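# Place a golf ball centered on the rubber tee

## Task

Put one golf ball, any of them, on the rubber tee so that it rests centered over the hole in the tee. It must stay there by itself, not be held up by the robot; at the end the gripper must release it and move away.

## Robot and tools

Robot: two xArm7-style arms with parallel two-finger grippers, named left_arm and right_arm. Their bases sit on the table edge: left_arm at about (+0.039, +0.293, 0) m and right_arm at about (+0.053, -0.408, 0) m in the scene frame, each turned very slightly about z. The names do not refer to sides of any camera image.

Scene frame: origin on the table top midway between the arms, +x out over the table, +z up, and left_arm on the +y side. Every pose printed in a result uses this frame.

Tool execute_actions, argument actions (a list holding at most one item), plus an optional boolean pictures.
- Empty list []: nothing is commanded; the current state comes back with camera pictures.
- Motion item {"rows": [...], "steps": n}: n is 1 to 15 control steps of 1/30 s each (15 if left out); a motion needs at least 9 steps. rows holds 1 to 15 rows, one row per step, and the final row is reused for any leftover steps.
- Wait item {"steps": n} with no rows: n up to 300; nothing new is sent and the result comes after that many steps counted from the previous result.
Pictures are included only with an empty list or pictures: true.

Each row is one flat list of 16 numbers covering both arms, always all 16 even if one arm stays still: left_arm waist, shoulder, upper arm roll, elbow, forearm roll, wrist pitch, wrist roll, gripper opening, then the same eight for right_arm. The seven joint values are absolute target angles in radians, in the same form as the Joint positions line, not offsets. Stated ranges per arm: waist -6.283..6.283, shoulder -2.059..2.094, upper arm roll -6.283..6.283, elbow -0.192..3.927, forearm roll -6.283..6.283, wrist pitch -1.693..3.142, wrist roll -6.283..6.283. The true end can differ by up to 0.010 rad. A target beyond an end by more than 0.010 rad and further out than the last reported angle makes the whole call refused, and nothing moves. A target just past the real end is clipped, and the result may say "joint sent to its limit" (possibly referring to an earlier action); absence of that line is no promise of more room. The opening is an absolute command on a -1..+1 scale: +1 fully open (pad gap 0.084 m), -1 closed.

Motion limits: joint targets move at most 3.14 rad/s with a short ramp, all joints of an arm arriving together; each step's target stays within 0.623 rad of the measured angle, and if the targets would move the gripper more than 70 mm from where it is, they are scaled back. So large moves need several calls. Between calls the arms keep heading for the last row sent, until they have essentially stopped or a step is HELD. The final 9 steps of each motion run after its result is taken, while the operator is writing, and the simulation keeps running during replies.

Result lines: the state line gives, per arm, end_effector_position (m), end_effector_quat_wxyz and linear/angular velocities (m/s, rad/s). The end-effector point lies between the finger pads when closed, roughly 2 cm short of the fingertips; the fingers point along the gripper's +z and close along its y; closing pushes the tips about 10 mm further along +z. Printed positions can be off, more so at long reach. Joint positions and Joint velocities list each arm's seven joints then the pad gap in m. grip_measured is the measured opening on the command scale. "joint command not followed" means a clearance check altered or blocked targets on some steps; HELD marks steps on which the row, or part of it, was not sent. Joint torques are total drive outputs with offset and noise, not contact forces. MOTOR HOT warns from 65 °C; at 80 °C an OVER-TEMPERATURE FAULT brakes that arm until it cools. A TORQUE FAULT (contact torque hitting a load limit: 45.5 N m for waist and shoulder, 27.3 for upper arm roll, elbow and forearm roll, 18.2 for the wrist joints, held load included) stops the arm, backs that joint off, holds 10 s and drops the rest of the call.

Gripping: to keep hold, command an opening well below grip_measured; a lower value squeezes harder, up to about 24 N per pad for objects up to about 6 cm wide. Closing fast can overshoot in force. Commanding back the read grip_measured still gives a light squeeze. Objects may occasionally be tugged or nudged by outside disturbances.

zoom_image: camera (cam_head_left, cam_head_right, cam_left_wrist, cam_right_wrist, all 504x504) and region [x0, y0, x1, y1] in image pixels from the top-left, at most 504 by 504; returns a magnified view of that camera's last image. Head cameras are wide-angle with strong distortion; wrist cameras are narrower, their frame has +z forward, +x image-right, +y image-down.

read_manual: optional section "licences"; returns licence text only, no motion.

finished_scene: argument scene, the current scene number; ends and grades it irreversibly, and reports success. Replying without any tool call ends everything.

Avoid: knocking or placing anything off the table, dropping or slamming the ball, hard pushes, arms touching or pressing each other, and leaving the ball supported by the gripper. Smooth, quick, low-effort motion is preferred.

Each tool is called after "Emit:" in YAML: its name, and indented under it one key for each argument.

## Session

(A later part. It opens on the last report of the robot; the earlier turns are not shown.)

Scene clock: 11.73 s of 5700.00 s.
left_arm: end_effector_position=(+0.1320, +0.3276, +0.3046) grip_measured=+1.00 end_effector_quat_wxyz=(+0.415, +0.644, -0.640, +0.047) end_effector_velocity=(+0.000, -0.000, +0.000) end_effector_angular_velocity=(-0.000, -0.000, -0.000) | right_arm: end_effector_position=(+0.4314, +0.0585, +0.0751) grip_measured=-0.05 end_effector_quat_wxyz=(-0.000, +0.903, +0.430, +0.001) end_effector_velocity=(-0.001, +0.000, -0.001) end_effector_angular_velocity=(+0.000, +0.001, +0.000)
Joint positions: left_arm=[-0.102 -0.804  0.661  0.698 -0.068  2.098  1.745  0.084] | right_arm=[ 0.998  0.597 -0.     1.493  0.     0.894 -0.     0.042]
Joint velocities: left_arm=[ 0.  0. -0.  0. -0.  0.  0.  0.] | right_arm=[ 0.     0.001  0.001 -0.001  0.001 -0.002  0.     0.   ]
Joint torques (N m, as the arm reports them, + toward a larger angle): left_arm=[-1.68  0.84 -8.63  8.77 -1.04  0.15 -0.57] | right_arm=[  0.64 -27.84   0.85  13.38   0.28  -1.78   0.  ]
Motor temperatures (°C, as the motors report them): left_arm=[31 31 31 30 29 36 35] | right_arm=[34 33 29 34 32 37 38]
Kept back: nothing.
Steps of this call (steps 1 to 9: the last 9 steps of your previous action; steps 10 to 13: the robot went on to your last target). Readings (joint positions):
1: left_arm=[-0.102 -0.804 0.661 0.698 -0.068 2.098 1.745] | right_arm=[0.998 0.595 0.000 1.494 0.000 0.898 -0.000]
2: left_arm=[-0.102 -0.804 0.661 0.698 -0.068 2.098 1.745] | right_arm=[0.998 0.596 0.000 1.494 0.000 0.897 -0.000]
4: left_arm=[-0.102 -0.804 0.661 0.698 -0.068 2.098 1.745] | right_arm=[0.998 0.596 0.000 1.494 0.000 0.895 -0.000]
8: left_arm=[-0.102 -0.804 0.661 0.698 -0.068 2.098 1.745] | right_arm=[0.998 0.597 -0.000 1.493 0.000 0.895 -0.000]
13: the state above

Contact. Release and retreat.

Emit:
execute_actions:
  actions:
    - {"rows":[[-0.102,-0.804,0.661,0.698,-0.068,2.098,1.745,1,0.9977,0.596,0,1.4934,0,0.8974,0,-0.3],[-0.102,-0.804,0.661,0.698,-0.068,2.098,1.745,1,0.9977,0.596,0,1.4934,0,0.8974,0,-0.2],[-0.102,-0.804,0.661,0.698,-0.068,2.098,1.745,1,0.9977,0.596,0,1.4934,0,0.8974,0,-0.12],[-0.102,-0.804,0.661,0.698,-0.068,2.098,1.745,1,0.9977,0.596,0,1.4934,0,0.8974,0,-0.08],[-0.102,-0.804,0.661,0.698,-0.068,2.098,1.745,1,0.9977,0.596,0,1.4934,0,0.8974,0,-0.05],[-0.102,-0.804,0.661,0.698,-0.068,2.098,1.745,1,0.9977,0.596,0,1.4934,0,0.8974,0,-0.03],[-0.102,-0.804,0.661,0.698,-0.068,2.098,1.745,1,0.9977,0.596,0,1.4934,0,0.8974,0,-0.01],[-0.102,-0.804,0.661,0.698,-0.068,2.098,1.745,1,0.9977,0.596,0,1.4934,0,0.8974,0,0.02],[-0.102,-0.804,0.661,0.698,-0.068,2.098,1.745,1,0.9977,0.596,0,1.4934,0,0.8974,0,0.05],[-0.102,-0.804,0.661,0.698,-0.068,2.098,1.745,1,0.9977,0.596,0,1.4934,0,0.8974,0,0.1],[-0.102,-0.804,0.661,0.698,-0.068,2.098,1.745,1,0.9977,0.596,0,1.4934,0,0.8974,0,0.2],[-0.102,-0.804,0.661,0.698,-0.068,2.098,1.745,1,0.9977,0.596,0,1.4934,0,0.8974,0,0.7]],"steps":15}

Emit:
execute_actions:
  actions:
    - {"rows":[[-0.102,-0.804,0.661,0.698,-0.068,2.098,1.745,1,0.9977,0.0,0,1.2,0,1.2,0,0.7]],"steps":15}

Emit:
execute_actions:
  actions:
    - {"steps":22}
  pictures: true

Scene clock: 12.90 s of 5700.00 s.
left_arm: end_effector_position=(+0.1320, +0.3276, +0.3046) grip_measured=+1.00 end_effector_quat_wxyz=(+0.415, +0.644, -0.640, +0.047) end_effector_velocity=(-0.001, +0.001, -0.000) end_effector_angular_velocity=(+0.003, +0.002, -0.001) | right_arm: end_effector_position=(+0.4308, +0.0578, +0.0748) grip_measured=-0.04 end_effector_quat_wxyz=(+0.000, +0.903, +0.430, -0.000) end_effector_velocity=(-0.002, -0.001, -0.002) end_effector_angular_velocity=(-0.006, +0.005, +0.000)
Joint positions: left_arm=[-0.102 -0.804  0.661  0.698 -0.068  2.098  1.745  0.084] | right_arm=[ 0.998  0.597  0.     1.493  0.     0.897 -0.     0.042]
Joint velocities: left_arm=[ 0.    -0.     0.    -0.     0.004  0.001  0.001 -0.   ] | right_arm=[-0.     0.001  0.001 -0.001  0.     0.005  0.     0.013]
Joint torques (N m, as the arm reports them, + toward a larger angle): left_arm=[-1.8   0.97 -8.1  10.   -1.27 -0.11 -1.  ] | right_arm=[  0.21 -26.84   0.71  11.74   0.42  -1.54  -0.11]
Motor temperatures (°C, as the motors report them): left_arm=[31 31 31 30 29 36 35] | right_arm=[34 33 29 34 32 37 38]
Steps of this call (steps 1 to 15: the robot went on to your last target; steps 16 to 29: nothing new was sent; steps 30 to 35: the first 6 steps of this action). Readings (joint positions):
30: left_arm=[-0.102 -0.804 0.661 0.698 -0.068 2.098 1.745] | right_arm=[0.998 0.598 -0.000 1.493 -0.000 0.894 -0.000]
31: left_arm=[-0.102 -0.804 0.661 0.698 -0.068 2.098 1.745] | right_arm=[0.998 0.597 -0.000 1.493 -0.000 0.895 0.000]
33: left_arm=[-0.102 -0.804 0.661 0.698 -0.068 2.098 1.745] | right_arm=[0.998 0.597 -0.000 1.493 0.000 0.896 -0.000]
35: the state above

Scene clock: 13.40 s of 5700.00 s.
left_arm: end_effector_position=(+0.1320, +0.3276, +0.3046) grip_measured=+1.00 end_effector_quat_wxyz=(+0.415, +0.644, -0.640, +0.047) end_effector_velocity=(-0.000, -0.000, +0.000) end_effector_angular_velocity=(-0.000, -0.000, +0.000) | right_arm: end_effector_position=(+0.4147, +0.0382, +0.1225) grip_measured=+0.70 end_effector_quat_wxyz=(+0.002, +0.903, +0.430, -0.005) end_effector_velocity=(-0.088, -0.112, +0.527) end_effector_angular_velocity=(+0.199, -0.163, -0.003)
Joint positions: left_arm=[-0.102 -0.804  0.661  0.698 -0.068  2.098  1.745  0.084] | right_arm=[ 0.998  0.455  0.     1.417 -0.     0.973 -0.     0.073]
Joint velocities: left_arm=[ 0. -0.  0. -0. -0.  0.  0. -0.] | right_arm=[-0.001 -1.329 -0.003 -0.484  0.001  0.587 -0.     0.   ]
Joint torques (N m, as the arm reports them, + toward a larger angle): left_arm=[-2.19  0.8  -8.27  8.88 -1.43  0.01 -0.69] | right_arm=[  0.11 -28.56   1.4   15.37   0.46  -2.    -0.26]
Motor temperatures (°C, as the motors report them): left_arm=[31 31 31 30 29 36 35] | right_arm=[34 33 29 34 32 37 38]
Steps of this call (steps 1 to 9: the last 9 steps of your previous action; steps 10 to 15: the first 6 steps of this action). Readings (joint positions):
10: left_arm=[-0.102 -0.804 0.661 0.698 -0.068 2.098 1.745] | right_arm=[0.998 0.597 0.000 1.492 0.000 0.898 0.000]
11: left_arm=[-0.102 -0.804 0.661 0.698 -0.068 2.098 1.745] | right_arm=[0.998 0.591 0.000 1.488 0.000 0.902 0.000]
13: left_arm=[-0.102 -0.804 0.661 0.698 -0.068 2.098 1.745] | right_arm=[0.998 0.541 0.000 1.455 -0.000 0.932 0.000]
15: the state above

Scene clock: 14.13 s of 5700.00 s.
left_arm: end_effector_position=(+0.1320, +0.3276, +0.3046) grip_measured=+1.00 end_effector_quat_wxyz=(+0.415, +0.644, -0.640, +0.047) end_effector_velocity=(+0.000, -0.000, +0.000) end_effector_angular_velocity=(-0.001, -0.001, +0.001) | right_arm: end_effector_position=(+0.3527, -0.0384, +0.2557) grip_measured=+0.70 end_effector_quat_wxyz=(+0.000, +0.903, +0.430, -0.001) end_effector_velocity=(+0.001, +0.001, +0.009) end_effector_angular_velocity=(+0.014, -0.011, +0.000)
Joint positions: left_arm=[-0.102 -0.804  0.661  0.698 -0.068  2.098  1.745  0.084] | right_arm=[ 0.998  0.002  0.     1.2   -0.     1.2    0.     0.073]
Joint velocities: left_arm=[-0.    -0.    -0.    -0.    -0.001 -0.001 -0.    -0.   ] | right_arm=[-0.    -0.014  0.001  0.005 -0.     0.001  0.    -0.   ]
Joint torques (N m, as the arm reports them, + toward a larger angle): left_arm=[-2.86  0.57 -8.27  9.04 -1.15  0.17 -0.86] | right_arm=[ -0.01 -21.3    0.96  17.29   0.15  -2.1   -0.12]
Motor temperatures (°C, as the motors report them): left_arm=[31 31 31 30 29 36 35] | right_arm=[34 33 29 35 32 37 38]
Kept back: nothing.
Steps of this call (steps 1 to 9: the last 9 steps of your previous action; steps 10 to 22: the robot went on to your last target). Readings (joint positions):
1: left_arm=[-0.102 -0.804 0.661 0.698 -0.068 2.098 1.745] | right_arm=[0.998 0.411 0.000 1.401 0.000 0.993 0.000]
2: left_arm=[-0.102 -0.804 0.661 0.698 -0.068 2.098 1.745] | right_arm=[0.998 0.370 0.000 1.383 0.000 1.012 0.000]
4: left_arm=[-0.102 -0.804 0.661 0.698 -0.068 2.098 1.745] | right_arm=[0.998 0.288 -0.000 1.344 0.000 1.053 0.000]
8: left_arm=[-0.102 -0.804 0.661 0.698 -0.068 2.098 1.745] | right_arm=[0.998 0.122 -0.000 1.261 0.000 1.137 -0.000]
22: the state above

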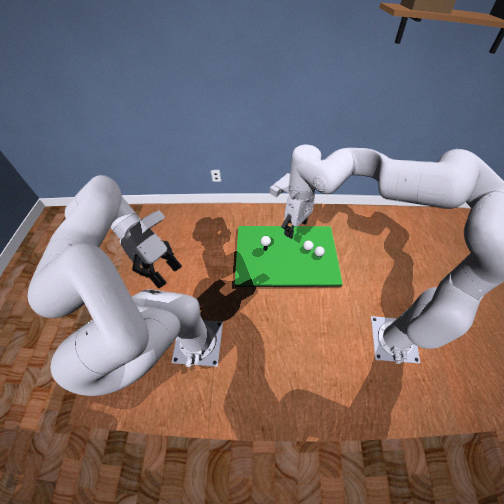

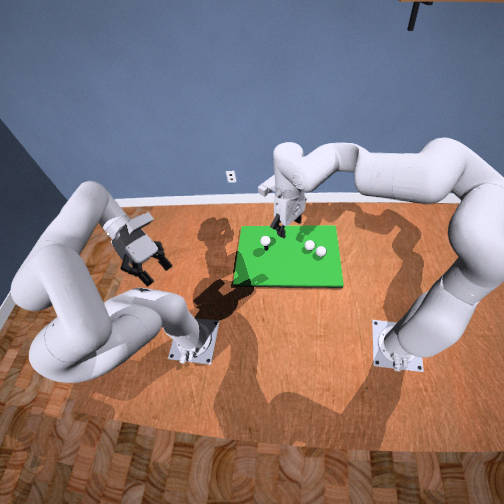

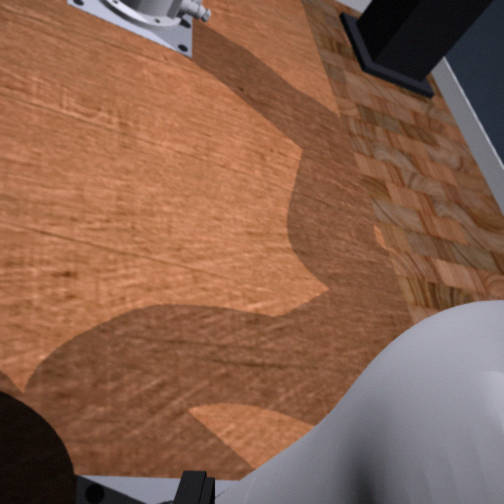

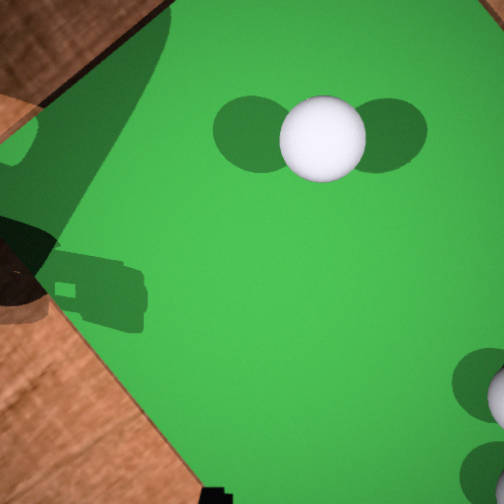

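Emit:
finished_scene:
  scene: 2

The scene is finished: the task was done.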